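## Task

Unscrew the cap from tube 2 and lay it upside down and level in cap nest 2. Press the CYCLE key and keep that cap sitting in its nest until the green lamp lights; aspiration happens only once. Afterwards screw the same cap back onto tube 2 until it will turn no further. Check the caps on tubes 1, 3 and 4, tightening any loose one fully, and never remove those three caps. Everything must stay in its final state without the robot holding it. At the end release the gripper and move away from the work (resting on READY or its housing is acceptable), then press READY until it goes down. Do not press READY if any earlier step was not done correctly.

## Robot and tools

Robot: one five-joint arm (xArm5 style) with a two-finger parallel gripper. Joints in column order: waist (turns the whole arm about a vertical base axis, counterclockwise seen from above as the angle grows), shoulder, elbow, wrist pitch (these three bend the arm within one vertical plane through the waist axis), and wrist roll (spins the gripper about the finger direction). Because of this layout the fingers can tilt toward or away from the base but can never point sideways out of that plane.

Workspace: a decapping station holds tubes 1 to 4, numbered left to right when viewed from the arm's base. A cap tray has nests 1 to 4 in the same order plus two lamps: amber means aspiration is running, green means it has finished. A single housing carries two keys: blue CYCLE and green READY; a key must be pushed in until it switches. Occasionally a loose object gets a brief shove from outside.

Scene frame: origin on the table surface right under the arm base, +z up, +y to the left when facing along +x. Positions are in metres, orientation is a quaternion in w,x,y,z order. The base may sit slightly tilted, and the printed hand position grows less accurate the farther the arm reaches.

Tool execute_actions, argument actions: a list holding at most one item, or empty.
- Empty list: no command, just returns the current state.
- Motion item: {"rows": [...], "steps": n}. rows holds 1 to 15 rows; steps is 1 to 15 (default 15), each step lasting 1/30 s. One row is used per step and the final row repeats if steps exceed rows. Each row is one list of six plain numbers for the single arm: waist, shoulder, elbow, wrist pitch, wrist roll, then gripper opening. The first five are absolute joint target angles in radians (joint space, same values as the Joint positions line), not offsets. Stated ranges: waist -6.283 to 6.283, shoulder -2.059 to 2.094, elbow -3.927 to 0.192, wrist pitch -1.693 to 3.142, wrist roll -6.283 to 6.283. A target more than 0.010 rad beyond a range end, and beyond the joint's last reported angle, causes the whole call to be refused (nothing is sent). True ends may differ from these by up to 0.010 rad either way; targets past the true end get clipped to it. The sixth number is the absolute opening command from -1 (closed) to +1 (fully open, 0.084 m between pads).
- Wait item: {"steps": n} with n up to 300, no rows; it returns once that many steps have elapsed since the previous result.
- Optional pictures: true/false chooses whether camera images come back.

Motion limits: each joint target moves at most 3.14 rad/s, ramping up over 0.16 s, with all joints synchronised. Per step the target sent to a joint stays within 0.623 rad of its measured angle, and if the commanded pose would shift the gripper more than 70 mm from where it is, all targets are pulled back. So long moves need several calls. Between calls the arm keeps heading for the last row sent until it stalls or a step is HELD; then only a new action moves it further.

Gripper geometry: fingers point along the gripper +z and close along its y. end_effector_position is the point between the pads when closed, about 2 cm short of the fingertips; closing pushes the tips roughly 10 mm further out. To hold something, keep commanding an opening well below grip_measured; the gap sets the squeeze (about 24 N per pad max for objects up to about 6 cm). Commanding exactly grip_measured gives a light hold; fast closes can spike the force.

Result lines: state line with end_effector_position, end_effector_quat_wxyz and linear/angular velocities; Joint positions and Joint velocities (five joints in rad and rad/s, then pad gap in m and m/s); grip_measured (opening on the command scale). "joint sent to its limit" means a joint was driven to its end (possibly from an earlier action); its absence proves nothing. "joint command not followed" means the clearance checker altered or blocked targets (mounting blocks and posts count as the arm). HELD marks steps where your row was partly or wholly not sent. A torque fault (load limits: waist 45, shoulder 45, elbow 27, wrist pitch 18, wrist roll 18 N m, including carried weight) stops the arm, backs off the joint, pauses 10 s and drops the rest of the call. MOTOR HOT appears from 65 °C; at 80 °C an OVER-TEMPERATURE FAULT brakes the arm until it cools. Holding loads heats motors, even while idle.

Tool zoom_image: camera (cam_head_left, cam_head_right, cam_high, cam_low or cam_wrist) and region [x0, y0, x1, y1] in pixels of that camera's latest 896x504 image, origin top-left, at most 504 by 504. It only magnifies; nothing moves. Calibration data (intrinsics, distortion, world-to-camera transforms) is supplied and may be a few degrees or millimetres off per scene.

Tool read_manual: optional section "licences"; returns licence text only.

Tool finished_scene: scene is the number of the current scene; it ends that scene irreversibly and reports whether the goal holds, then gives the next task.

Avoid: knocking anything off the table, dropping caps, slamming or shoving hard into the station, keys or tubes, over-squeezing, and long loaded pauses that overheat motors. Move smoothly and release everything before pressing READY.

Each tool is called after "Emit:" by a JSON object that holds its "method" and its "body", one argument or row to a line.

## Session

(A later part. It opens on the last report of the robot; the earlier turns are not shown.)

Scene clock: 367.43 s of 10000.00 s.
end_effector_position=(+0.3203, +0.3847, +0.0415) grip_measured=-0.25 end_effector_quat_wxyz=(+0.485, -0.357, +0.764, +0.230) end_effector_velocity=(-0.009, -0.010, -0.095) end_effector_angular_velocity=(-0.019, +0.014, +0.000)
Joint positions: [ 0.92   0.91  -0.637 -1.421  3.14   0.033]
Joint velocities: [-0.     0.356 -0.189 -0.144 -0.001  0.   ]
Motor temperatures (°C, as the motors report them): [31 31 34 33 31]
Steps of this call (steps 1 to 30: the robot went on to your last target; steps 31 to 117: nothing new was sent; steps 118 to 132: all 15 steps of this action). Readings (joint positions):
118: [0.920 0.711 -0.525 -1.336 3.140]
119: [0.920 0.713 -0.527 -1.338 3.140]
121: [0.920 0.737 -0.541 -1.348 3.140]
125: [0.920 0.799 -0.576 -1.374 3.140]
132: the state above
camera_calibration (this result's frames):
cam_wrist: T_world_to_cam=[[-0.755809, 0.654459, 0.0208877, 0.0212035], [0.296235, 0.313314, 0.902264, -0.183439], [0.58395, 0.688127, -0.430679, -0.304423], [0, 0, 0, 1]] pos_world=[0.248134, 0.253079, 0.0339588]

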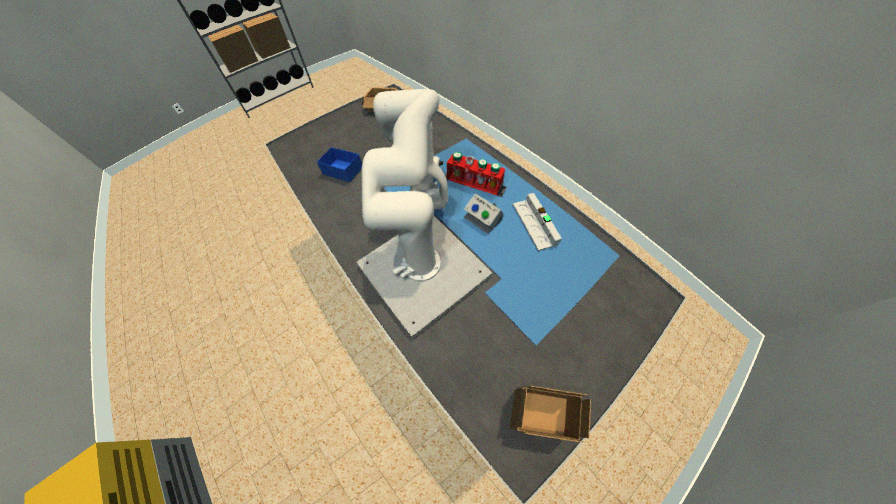

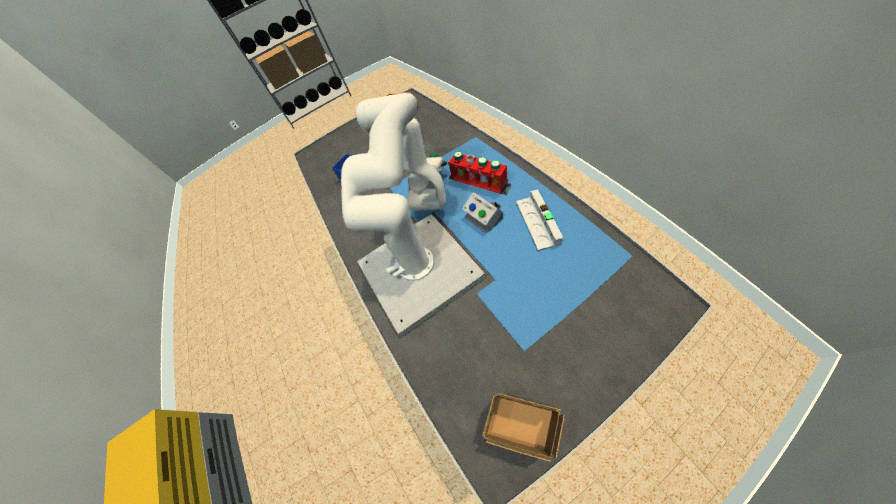

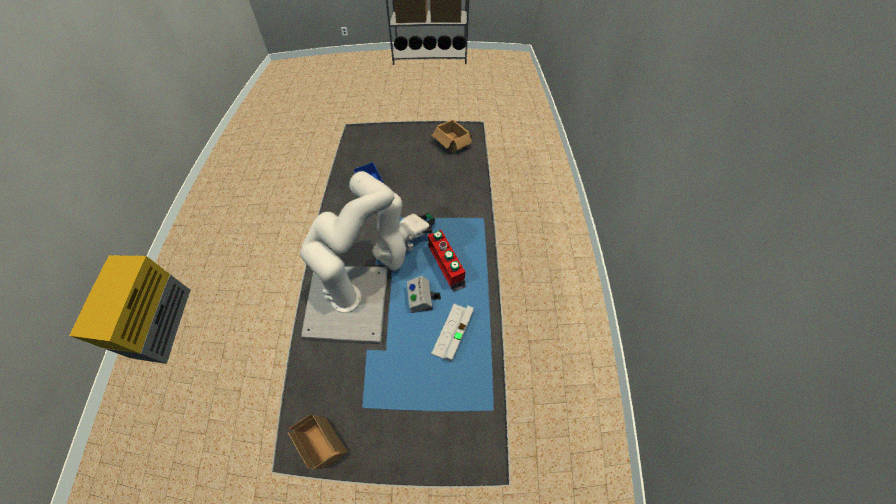

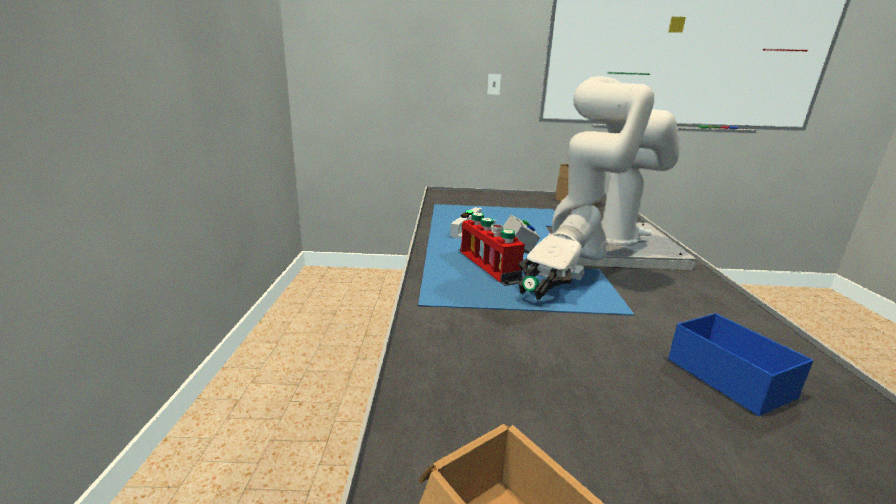

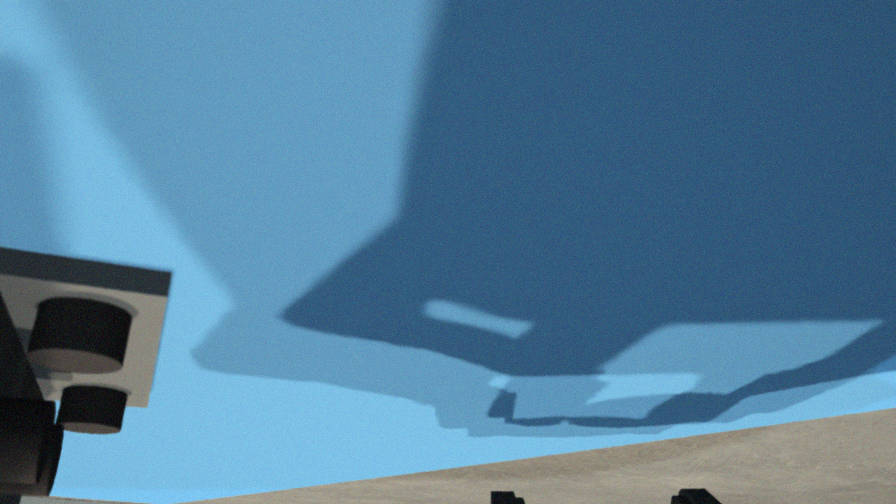

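Now at z≈.036. Release gently.

Emit:
{"method": "execute_actions", "body": {
  "actions": [
    {"rows":[[0.92,0.945,-0.658,-1.437,3.14,-0.5],[0.92,0.945,-0.658,-1.437,3.14,-0.3],[0.92,0.945,-0.658,-1.437,3.14,-0.22],[0.92,0.945,-0.658,-1.437,3.14,-0.15],[0.92,0.945,-0.658,-1.437,3.14,0.0],[0.92,0.945,-0.658,-1.437,3.14,0.2],[0.92,0.945,-0.658,-1.437,3.14,0.4]],"steps":15}
  ]
}}

Emit:
{"method": "zoom_image", "body": {
  "camera": "cam_low",
  "region": [470,200,660,320]
}}

Scene clock: 370.83 s of 10000.00 s.
end_effector_position=(+0.3198, +0.3843, +0.0330) grip_measured=+0.39 end_effector_quat_wxyz=(+0.486, -0.357, +0.764, +0.230) end_effector_velocity=(+0.000, +0.001, +0.000) end_effector_angular_velocity=(+0.001, -0.000, +0.000)
Joint positions: [ 0.92   0.945 -0.658 -1.437  3.14   0.061]
Joint velocities: [ 0.    -0.001 -0.001  0.001  0.     0.002]
Motor temperatures (°C, as the motors report them): [31 31 34 33 31]
Steps of this call (steps 1 to 30: the robot went on to your last target; steps 31 to 87: nothing new was sent; steps 88 to 102: all 15 steps of this action). Readings (joint positions):
88: [0.920 0.940 -0.655 -1.435 3.140]
89: [0.920 0.940 -0.655 -1.435 3.140]
91: [0.920 0.942 -0.657 -1.436 3.140]
95: [0.920 0.945 -0.658 -1.437 3.140]
102: the state above
camera_calibration (this result's frames):
cam_wrist: T_world_to_cam=[[-0.755829, 0.654435, 0.020911, 0.0213477], [0.295492, 0.312427, 0.902814, -0.174907], [0.5843, 0.688553, -0.429522, -0.307782], [0, 0, 0, 1]] pos_world=[0.247656, 0.252599, 0.0252627]

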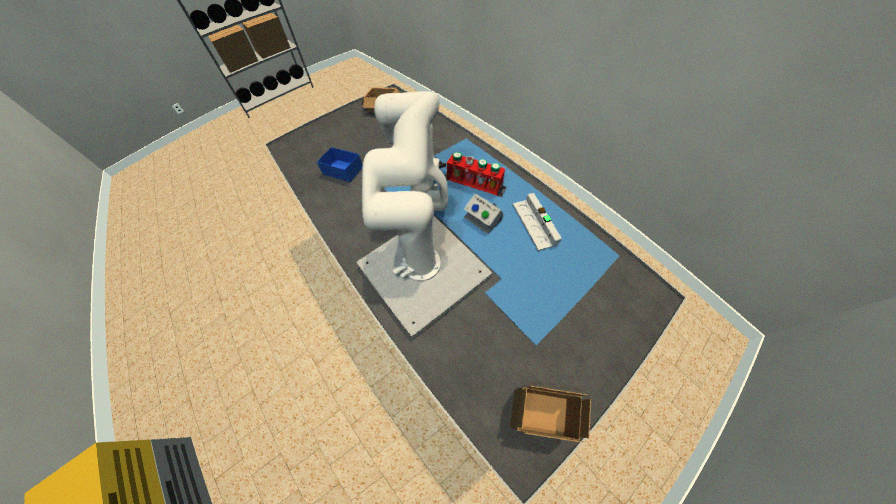

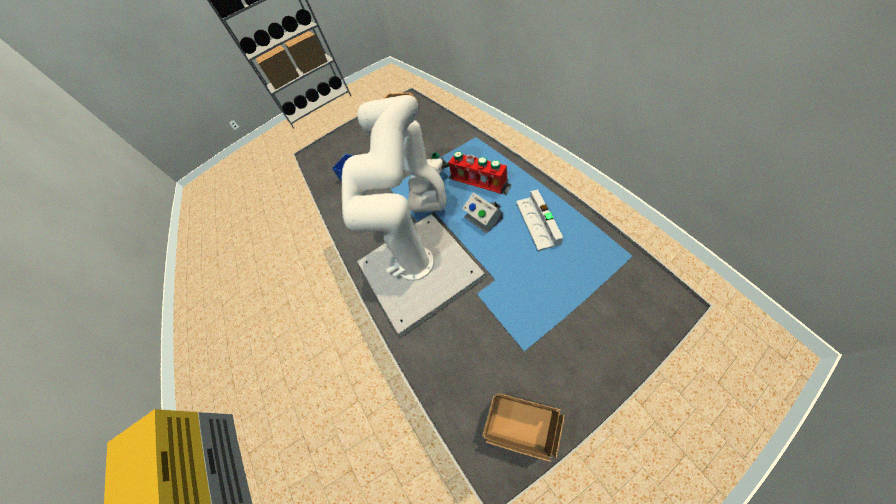

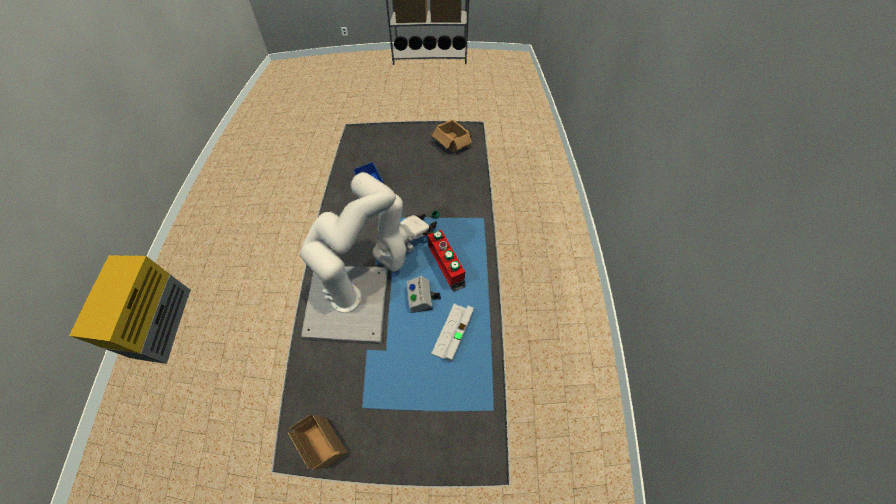

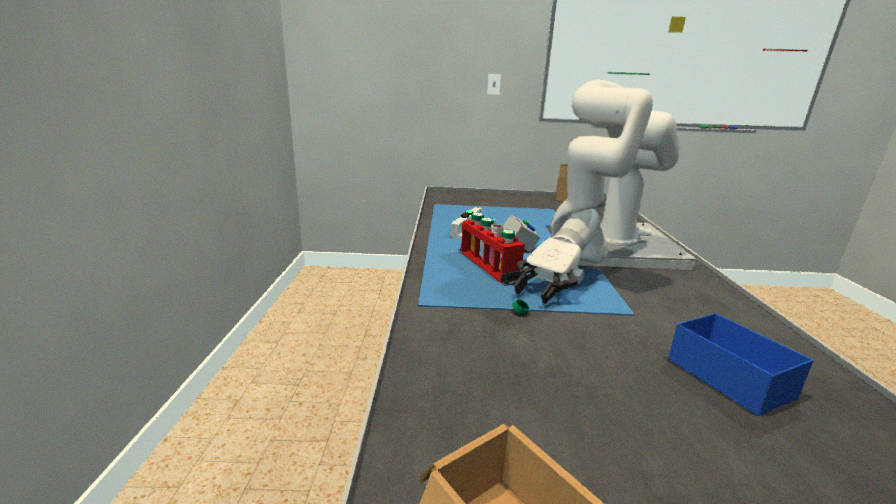

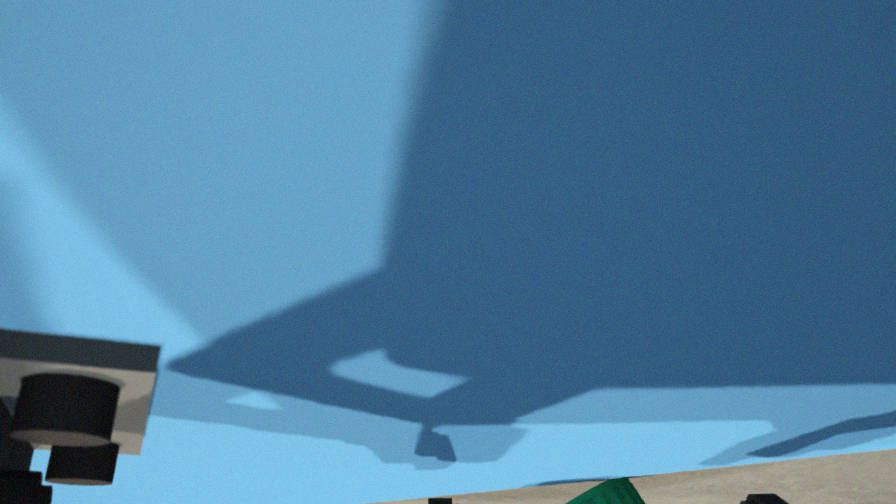

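Region (470, 200, 660, 320) of cam_low's 896x504 image, scaled by 2.653, with more detail than that image has; it fills the top 318 rows of this view, and the rest is white.

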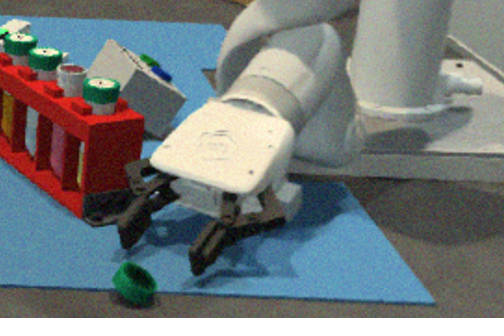

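It squirted away. Lift and look.

Emit:
{"method": "execute_actions", "body": {
  "actions": [
    {"rows":[[0.92,0.8,-0.58,-1.37,3.14,0.4],[0.92,0.8,-0.58,-1.37,3.14,0.4],[0.92,0.8,-0.58,-1.37,3.14,0.4],[0.92,0.6,-0.5,-1.2,3.14,0.4],[0.92,0.6,-0.5,-1.2,3.14,0.4],[0.92,0.6,-0.5,-1.2,3.14,0.4],[0.92,0.3,-0.5,-0.7,3.14,0.4],[0.92,0.3,-0.5,-0.7,3.14,0.4],[0.92,0.3,-0.5,-0.7,3.14,0.4],[0.92,0.0,-0.5,-0.2,3.14,0.4]],"steps":15}
  ]
}}

Emit:
{"method": "zoom_image", "body": {
  "camera": "cam_low",
  "region": [450,240,610,340]
}}

Emit:
{"method": "zoom_image", "body": {
  "camera": "cam_high",
  "region": [390,180,490,250]
}}

Scene clock: 375.07 s of 10000.00 s.
end_effector_position=(+0.3431, +0.4111, +0.1425) grip_measured=+0.39 end_effector_quat_wxyz=(+0.436, -0.371, +0.793, +0.207) end_effector_velocity=(+0.063, +0.071, +0.350) end_effector_angular_velocity=(-0.084, +0.068, +0.000)
Joint positions: [ 0.92   0.381 -0.52  -0.884  3.14   0.061]
Joint velocities: [-0.001 -1.382  0.059  1.431 -0.001  0.   ]
Motor temperatures (°C, as the motors report them): [31 31 34 33 31]
Steps of this call (steps 1 to 15: the robot went on to your last target; steps 16 to 112: nothing new was sent; steps 113 to 127: all 15 steps of this action). Readings (joint positions):
113: [0.920 0.945 -0.658 -1.437 3.140]
114: [0.920 0.942 -0.656 -1.435 3.140]
116: [0.920 0.908 -0.635 -1.417 3.140]
120: [0.920 0.734 -0.559 -1.304 3.140]
127: the state above
camera_calibration (this result's frames):
cam_wrist: T_world_to_cam=[[-0.754797, 0.655702, 0.018323, 0.0185583], [0.366306, 0.398165, 0.841002, -0.339836], [0.544151, 0.641498, -0.540722, -0.243885], [0, 0, 0, 1]] pos_world=[0.271202, 0.279594, 0.153589]

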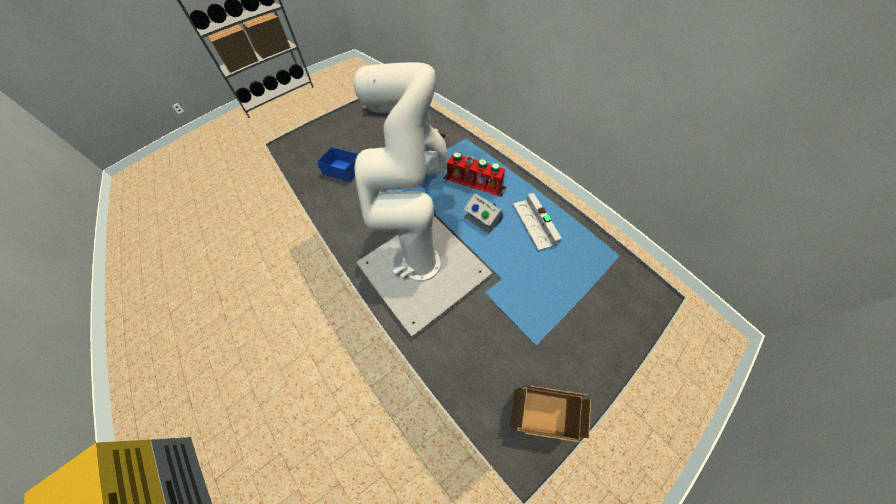

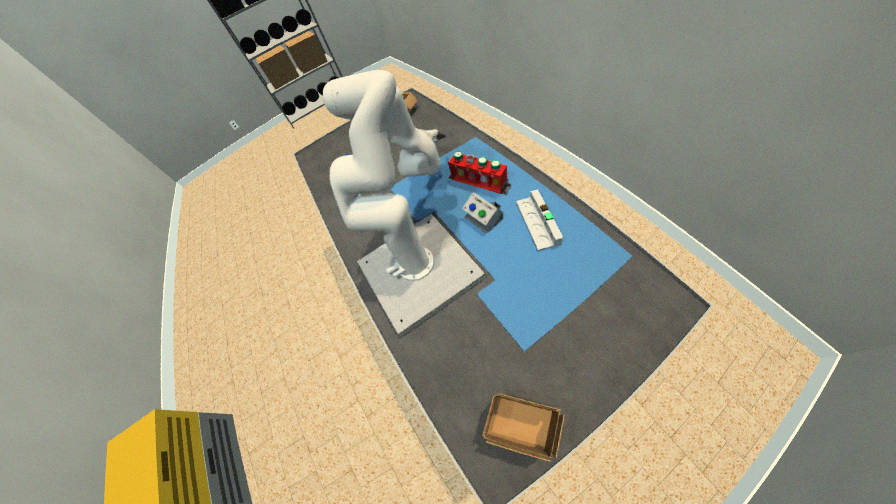

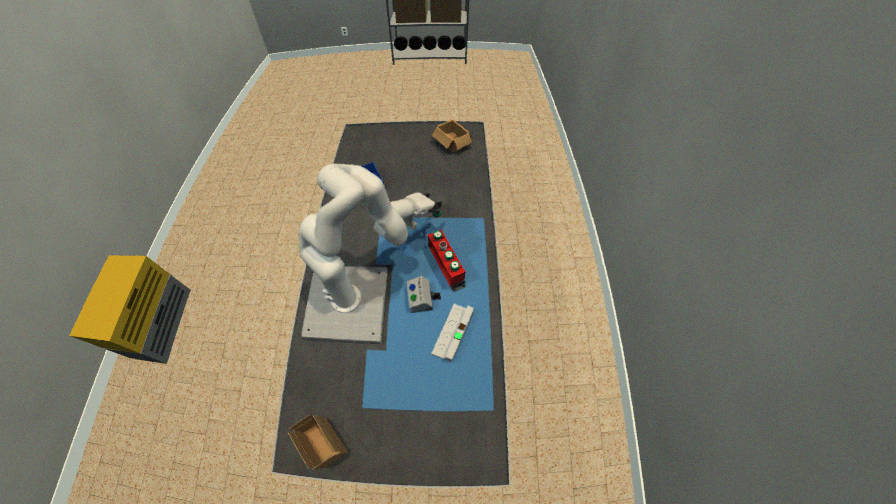

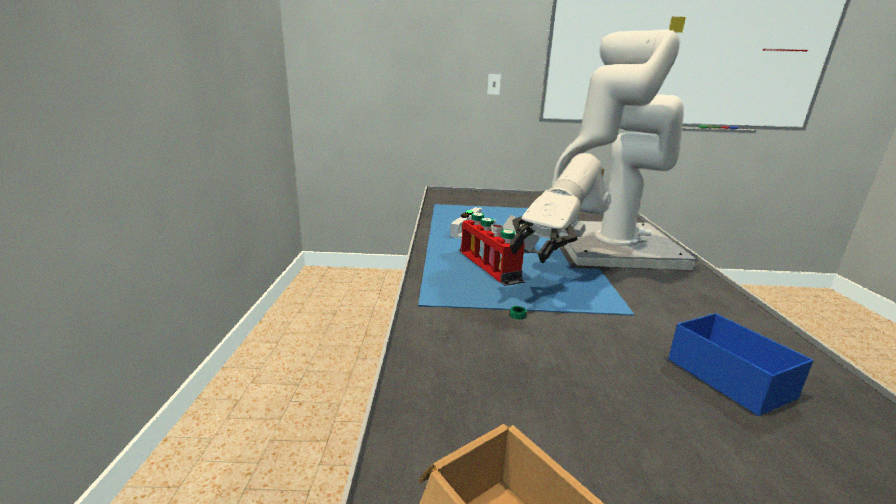

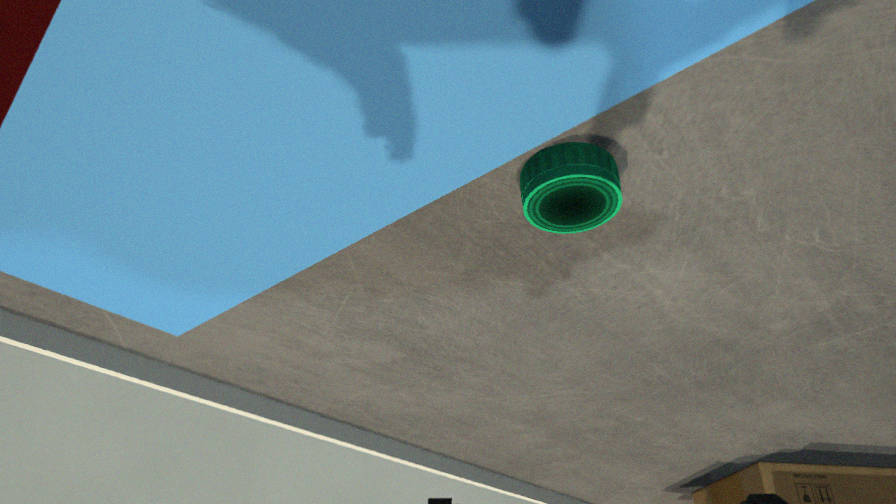

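Region (450, 240, 610, 340) of cam_low's 896x504 image, scaled by 3.150, with more detail than that image has; it fills the top 315 rows of this view, and the rest is white.

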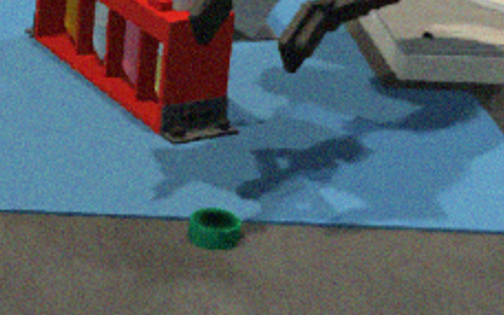

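Region (390, 180, 490, 250) of cam_high's 896x504 image, scaled by 5.040, with more detail than that image has; it fills the top 353 rows of this view, and the rest is white.

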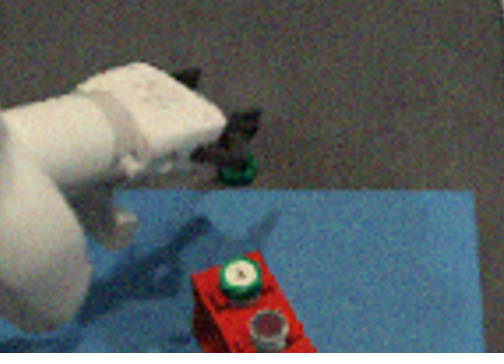

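Emit:
{"method": "execute_actions", "body": {
  "actions": [
    {"rows":[[0.92,0.1,-0.7,0.2,2.0,0.4],[0.92,0.1,-0.85,0.6,1.0,0.4],[0.92,0.1,-1.0,0.9,0,0.4]],"steps":15}
  ],
  "pictures": false
}}

Emit:
{"method": "execute_actions", "body": {
  "actions": [
    {"rows":[[0.92,0.1,-1.0,0.9,0,0.4]],"steps":15}
  ],
  "pictures": false
}}

Emit:
{"method": "execute_actions", "body": {
  "actions": [
    {"rows":[[0.92,0.1,-1.0,0.9,0,0.4]],"steps":12}
  ]
}}

Scene clock: 386.23 s of 10000.00 s.
end_effector_position=(+0.3349, +0.4009, +0.1802) grip_measured=+0.39 end_effector_quat_wxyz=(-0.106, +0.768, -0.631, -0.003) end_effector_velocity=(-0.203, -0.243, -0.125) end_effector_angular_velocity=(-1.691, +0.692, +2.571)
Joint positions: [ 0.92   0.09  -0.955  0.639  2.252  0.061]
Joint velocities: [-0.     0.107 -0.455  2.107 -2.619 -0.   ]
Motor temperatures (°C, as the motors report them): [31 31 35 33 31]
Steps of this call (steps 1 to 30: the robot went on to your last target; steps 31 to 320: nothing new was sent; steps 321 to 335: all 15 steps of this action). Readings (joint positions):
321: [0.920 0.000 -0.500 -0.200 3.140]
322: [0.920 0.000 -0.501 -0.197 3.136]
324: [0.920 0.007 -0.516 -0.167 3.093]
328: [0.920 0.047 -0.665 0.062 2.847]
335: the state above

Scene clock: 386.73 s of 10000.00 s.
end_effector_position=(+0.3054, +0.3655, +0.1679) grip_measured=+0.39 end_effector_quat_wxyz=(+0.003, +1.000, -0.031, -0.007) end_effector_velocity=(-0.001, -0.001, -0.000) end_effector_angular_velocity=(+0.028, +0.023, +2.614)
Joint positions: [ 0.92   0.1   -1.     0.899  0.938  0.061]
Joint velocities: [ 0.     0.001 -0.003  0.012 -2.614 -0.   ]
Motor temperatures (°C, as the motors report them): [31 31 35 33 31]
Steps of this call (steps 1 to 15: all 15 steps of this action). Readings (joint positions):
1: [0.920 0.094 -0.968 0.704 2.164]
2: [0.920 0.096 -0.976 0.757 2.076]
4: [0.920 0.099 -0.987 0.828 1.901]
8: [0.920 0.100 -0.996 0.884 1.551]
15: the state above

Scene clock: 387.13 s of 10000.00 s.
end_effector_position=(+0.3052, +0.3654, +0.1679) grip_measured=+0.39 end_effector_quat_wxyz=(+0.000, +0.917, +0.399, -0.008) end_effector_velocity=(+0.000, -0.000, -0.000) end_effector_angular_velocity=(+0.009, +0.005, +0.684)
Joint positions: [ 0.92   0.1   -1.     0.9    0.055  0.061]
Joint velocities: [-0.001 -0.     0.     0.001 -0.684 -0.   ]
Motor temperatures (°C, as the motors report them): [31 31 35 33 31]
Steps of this call (steps 1 to 12: all 12 steps of this action). Readings (joint positions):
1: [0.920 0.100 -1.000 0.899 0.850]
2: [0.920 0.100 -1.000 0.899 0.763]
4: [0.920 0.100 -1.000 0.900 0.588]
8: [0.920 0.100 -1.000 0.900 0.250]
12: the state above
camera_calibration (this result's frames):
cam_wrist: T_world_to_cam=[[0.716447, -0.697435, -0.0169755, 0.0707387], [-0.697445, -0.716611, 0.00635017, 0.543061], [-0.0165937, 0.00728991, -0.999836, 0.299752], [0, 0, 0, 1]] pos_world=[0.333048, 0.436314, 0.297455]

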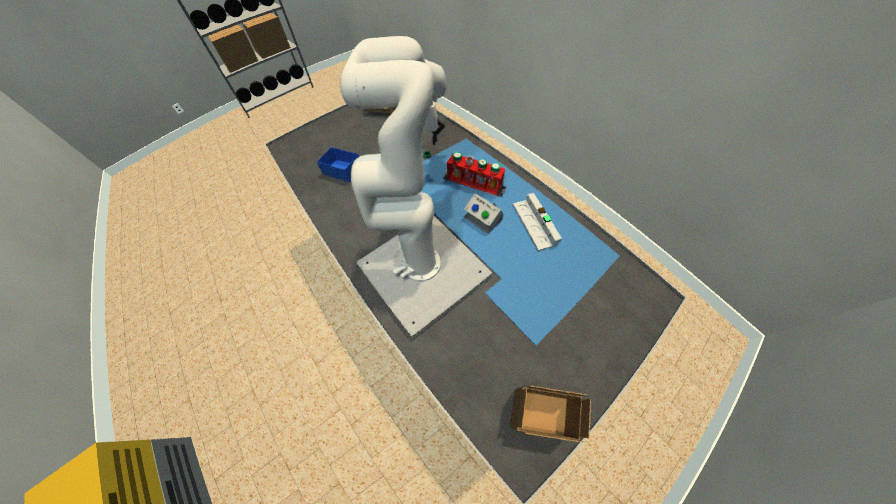

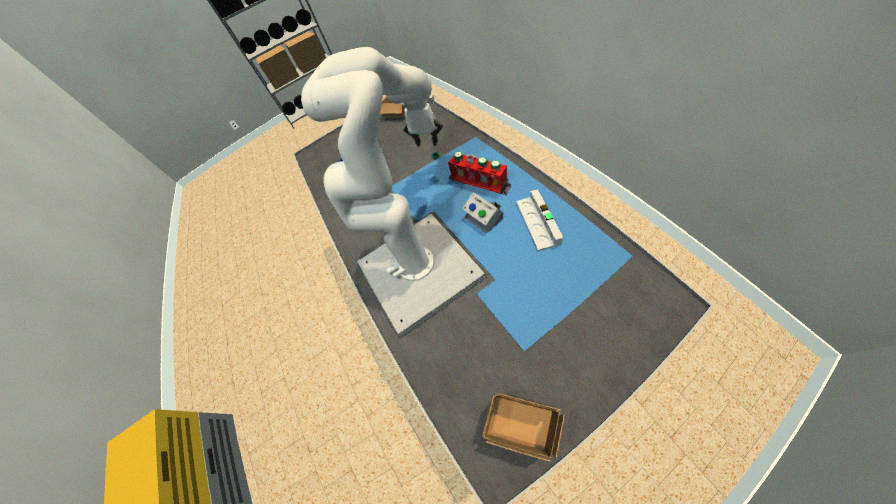

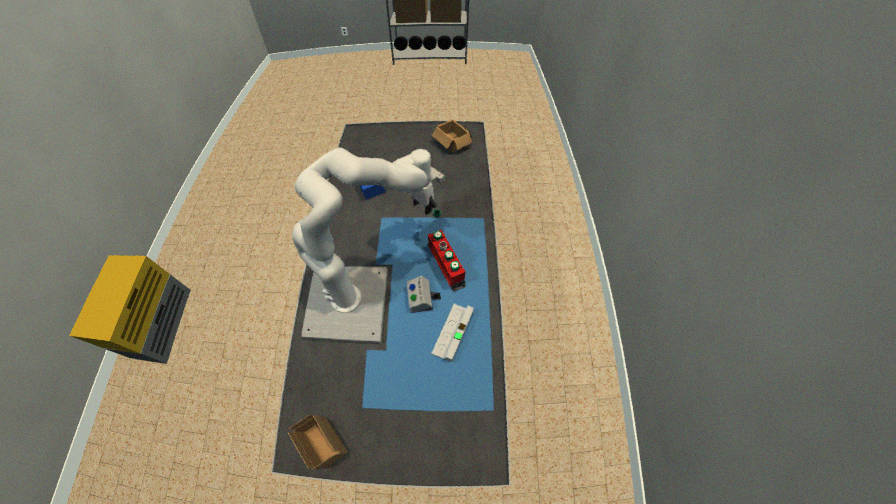

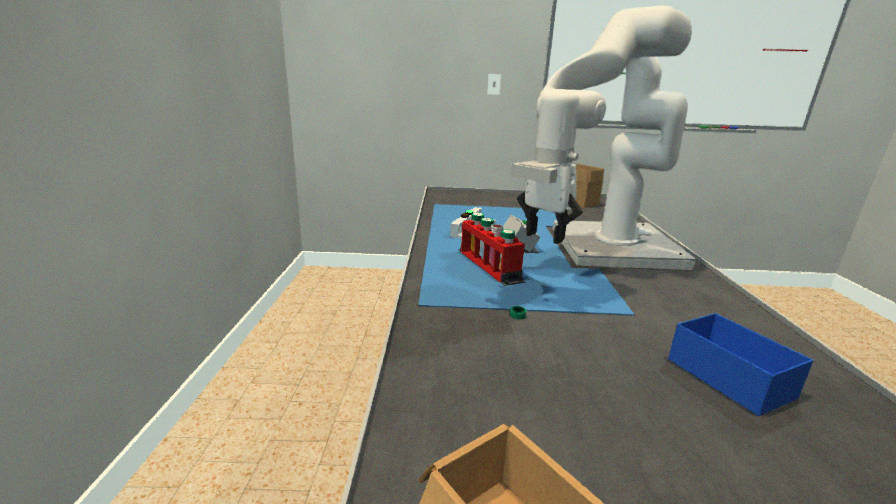

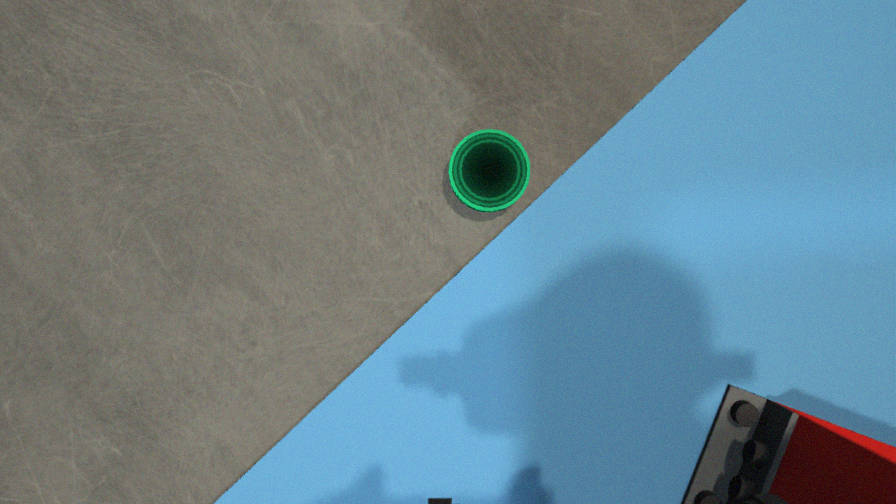

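Emit:
{"method": "execute_actions", "body": {
  "actions": [
    {"rows":[[0.948,0.15,-0.9,0.5,1.0,0.5],[0.948,0.25,-0.8,0.0,2.0,0.5],[0.948,0.35,-0.75,-0.4,3.14,0.5]],"steps":15}
  ],
  "pictures": false
}}

Emit:
{"method": "execute_actions", "body": {
  "actions": [
    {"rows":[[0.948,0.45,-0.73,-0.75,3.14,0.5]],"steps":15}
  ],
  "pictures": false
}}

Emit:
{"method": "execute_actions", "body": {
  "actions": [
    {"rows":[[0.948,0.677,-0.726,-0.998,3.14,0.5]],"steps":15}
  ],
  "pictures": false
}}

Emit:
{"method": "execute_actions", "body": {
  "actions": [
    {"rows":[[0.948,0.75,-0.765,-1.033,3.14,0.5],[0.948,0.75,-0.765,-1.033,3.14,0.5],[0.948,0.75,-0.765,-1.033,3.14,0.5],[0.948,0.75,-0.765,-1.033,3.14,0.5],[0.948,0.82,-0.80,-1.066,3.14,0.5],[0.948,0.82,-0.80,-1.066,3.14,0.5],[0.948,0.82,-0.80,-1.066,3.14,0.5],[0.948,0.82,-0.80,-1.066,3.14,0.5],[0.948,0.87,-0.828,-1.089,3.14,0.5],[0.948,0.87,-0.828,-1.089,3.14,0.5],[0.948,0.87,-0.828,-1.089,3.14,0.5],[0.948,0.89,-0.838,-1.099,3.14,0.5]],"steps":15}
  ]
}}

Emit:
{"method": "zoom_image", "body": {
  "camera": "cam_low",
  "region": [450,230,610,340]
}}

Scene clock: 395.50 s of 10000.00 s.
end_effector_position=(+0.3228, +0.4062, +0.0705) grip_measured=+0.49 end_effector_quat_wxyz=(-0.115, +0.986, +0.073, +0.101) end_effector_velocity=(+0.137, +0.208, -0.015) end_effector_angular_velocity=(+1.826, -0.434, -2.475)
Joint positions: [ 0.943  0.3   -0.797  0.175  0.75   0.065]
Joint velocities: [ 0.043  0.463  0.441 -2.621  2.63  -0.   ]
Motor temperatures (°C, as the motors report them): [31 31 36 33 31]
Steps of this call (steps 1 to 30: the robot went on to your last target; steps 31 to 236: nothing new was sent; steps 237 to 251: all 15 steps of this action). Readings (joint positions):
237: [0.920 0.100 -1.000 0.900 0.000]
238: [0.920 0.100 -0.999 0.897 0.004]
240: [0.922 0.104 -0.993 0.867 0.047]
244: [0.931 0.162 -0.929 0.680 0.245]
251: the state above

Scene clock: 396.00 s of 10000.00 s.
end_effector_position=(+0.3696, +0.4688, +0.1498) grip_measured=+0.49 end_effector_quat_wxyz=(-0.477, +0.733, -0.483, +0.038) end_effector_velocity=(+0.006, +0.008, +0.041) end_effector_angular_velocity=(+1.516, +1.604, -1.418)
Joint positions: [ 0.948  0.447 -0.731 -0.728  2.066  0.065]
Joint velocities: [ 0.001  0.03   0.011 -0.251  2.616  0.   ]
Motor temperatures (°C, as the motors report them): [31 31 36 33 31]
Steps of this call (steps 1 to 15: all 15 steps of this action). Readings (joint positions):
1: [0.944 0.314 -0.784 0.087 0.839]
2: [0.945 0.326 -0.774 -0.001 0.927]
4: [0.947 0.349 -0.760 -0.177 1.102]
8: [0.948 0.416 -0.738 -0.504 1.453]
15: the state above

Scene clock: 396.50 s of 10000.00 s.
end_effector_position=(+0.3534, +0.4490, +0.0839) grip_measured=+0.49 end_effector_quat_wxyz=(+0.446, -0.392, +0.776, +0.211) end_effector_velocity=(+0.002, +0.002, +0.004) end_effector_angular_velocity=(+0.262, +0.243, -0.212)
Joint positions: [ 0.948  0.672 -0.726 -0.992  3.107  0.065]
Joint velocities: [-0.     0.039 -0.016 -0.08   0.412  0.   ]
Motor temperatures (°C, as the motors report them): [31 31 36 33 31]
Steps of this call (steps 1 to 15: all 15 steps of this action). Readings (joint positions):
1: [0.948 0.448 -0.731 -0.735 2.153]
2: [0.948 0.449 -0.731 -0.740 2.240]
4: [0.948 0.464 -0.732 -0.767 2.411]
8: [0.948 0.593 -0.726 -0.903 2.747]
15: the state above

Scene clock: 397.00 s of 10000.00 s.
end_effector_position=(+0.3524, +0.4484, +0.0299) grip_measured=+0.49 end_effector_quat_wxyz=(+0.442, -0.379, +0.783, +0.218) end_effector_velocity=(-0.007, -0.008, -0.079) end_effector_angular_velocity=(-0.009, +0.009, -0.001)
Joint positions: [ 0.948  0.868 -0.826 -1.087  3.14   0.065]
Joint velocities: [ 0.     0.266 -0.132 -0.122  0.002  0.   ]
Motor temperatures (°C, as the motors report them): [31 31 36 33 31]
Steps of this call (steps 1 to 15: all 15 steps of this action). Readings (joint positions):
1: [0.948 0.673 -0.727 -0.994 3.118]
2: [0.948 0.676 -0.728 -0.997 3.125]
4: [0.948 0.702 -0.743 -1.011 3.133]
8: [0.948 0.768 -0.775 -1.041 3.138]
15: the state above
camera_calibration (this result's frames):
cam_wrist: T_world_to_cam=[[-0.773051, 0.634057, 0.0190533, 0.0193354], [0.343229, 0.392832, 0.853157, -0.253192], [0.533466, 0.666074, -0.521306, -0.34159], [0, 0, 0, 1]] pos_world=[0.284077, 0.314727, 0.0375715]

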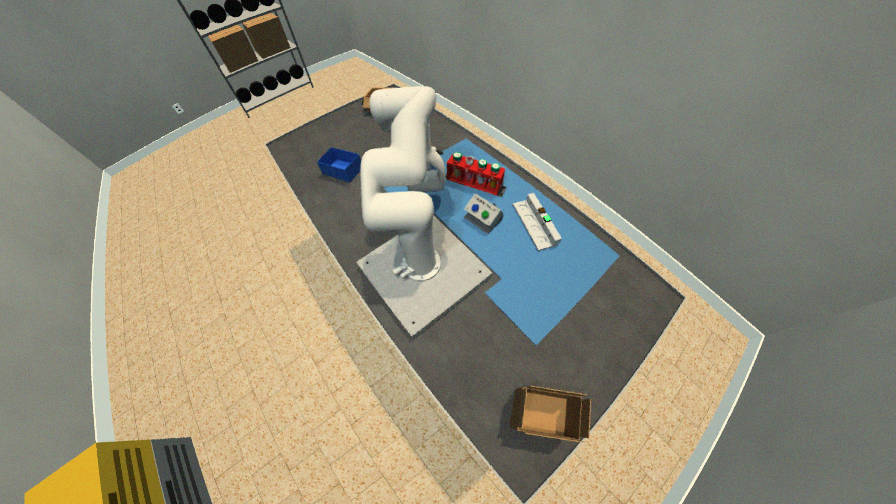

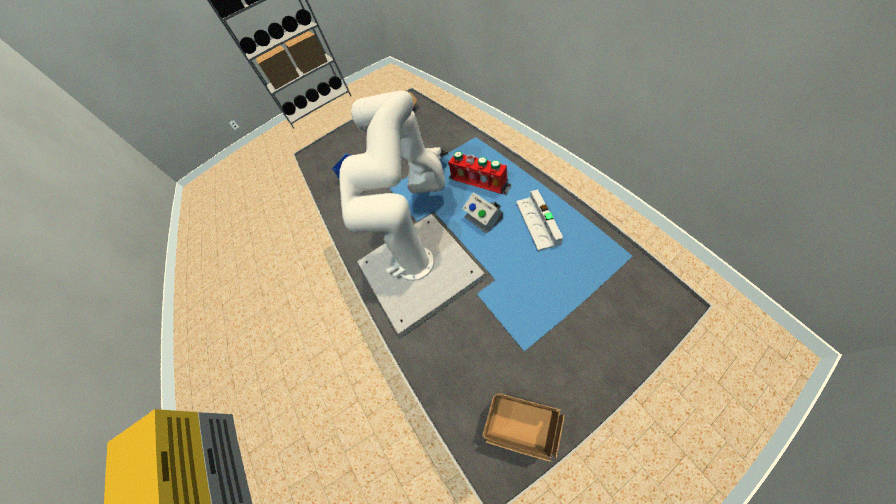

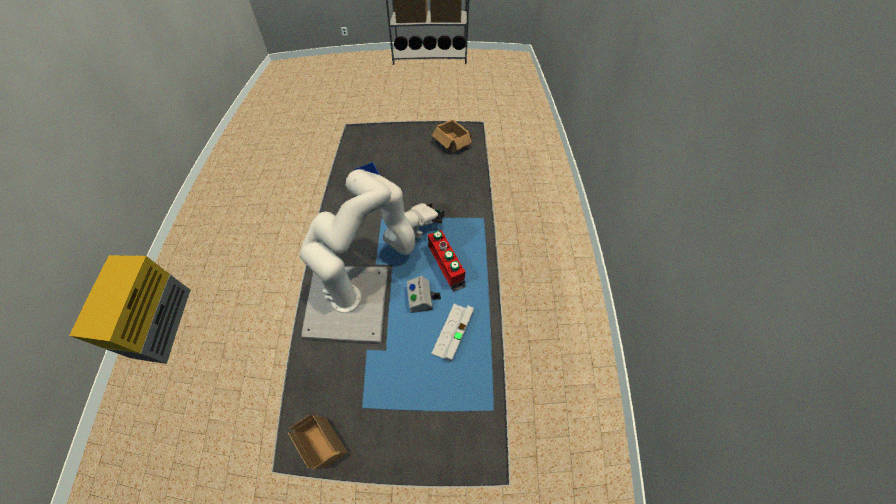

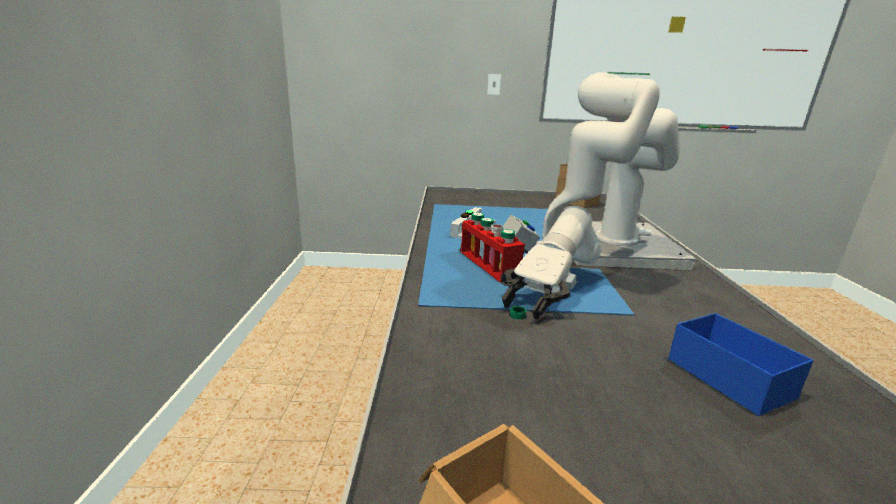

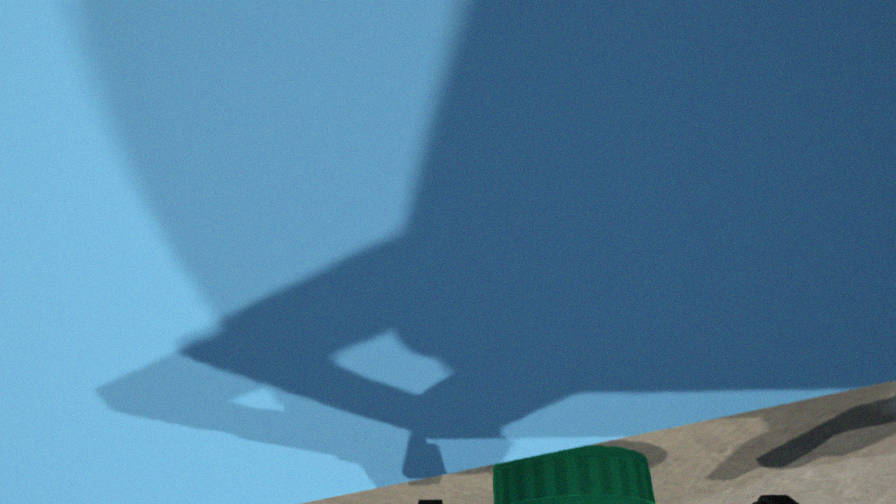

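Region (450, 230, 610, 340) of cam_low's 896x504 image, scaled by 3.150, with more detail than that image has; it fills the top 346 rows of this view, and the rest is white.

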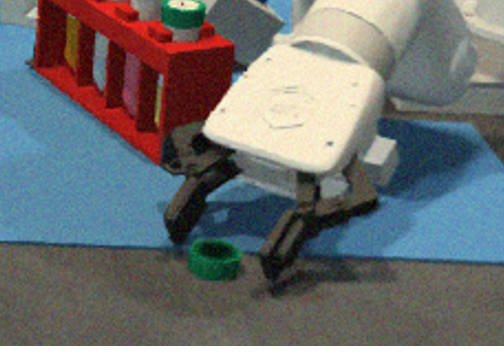

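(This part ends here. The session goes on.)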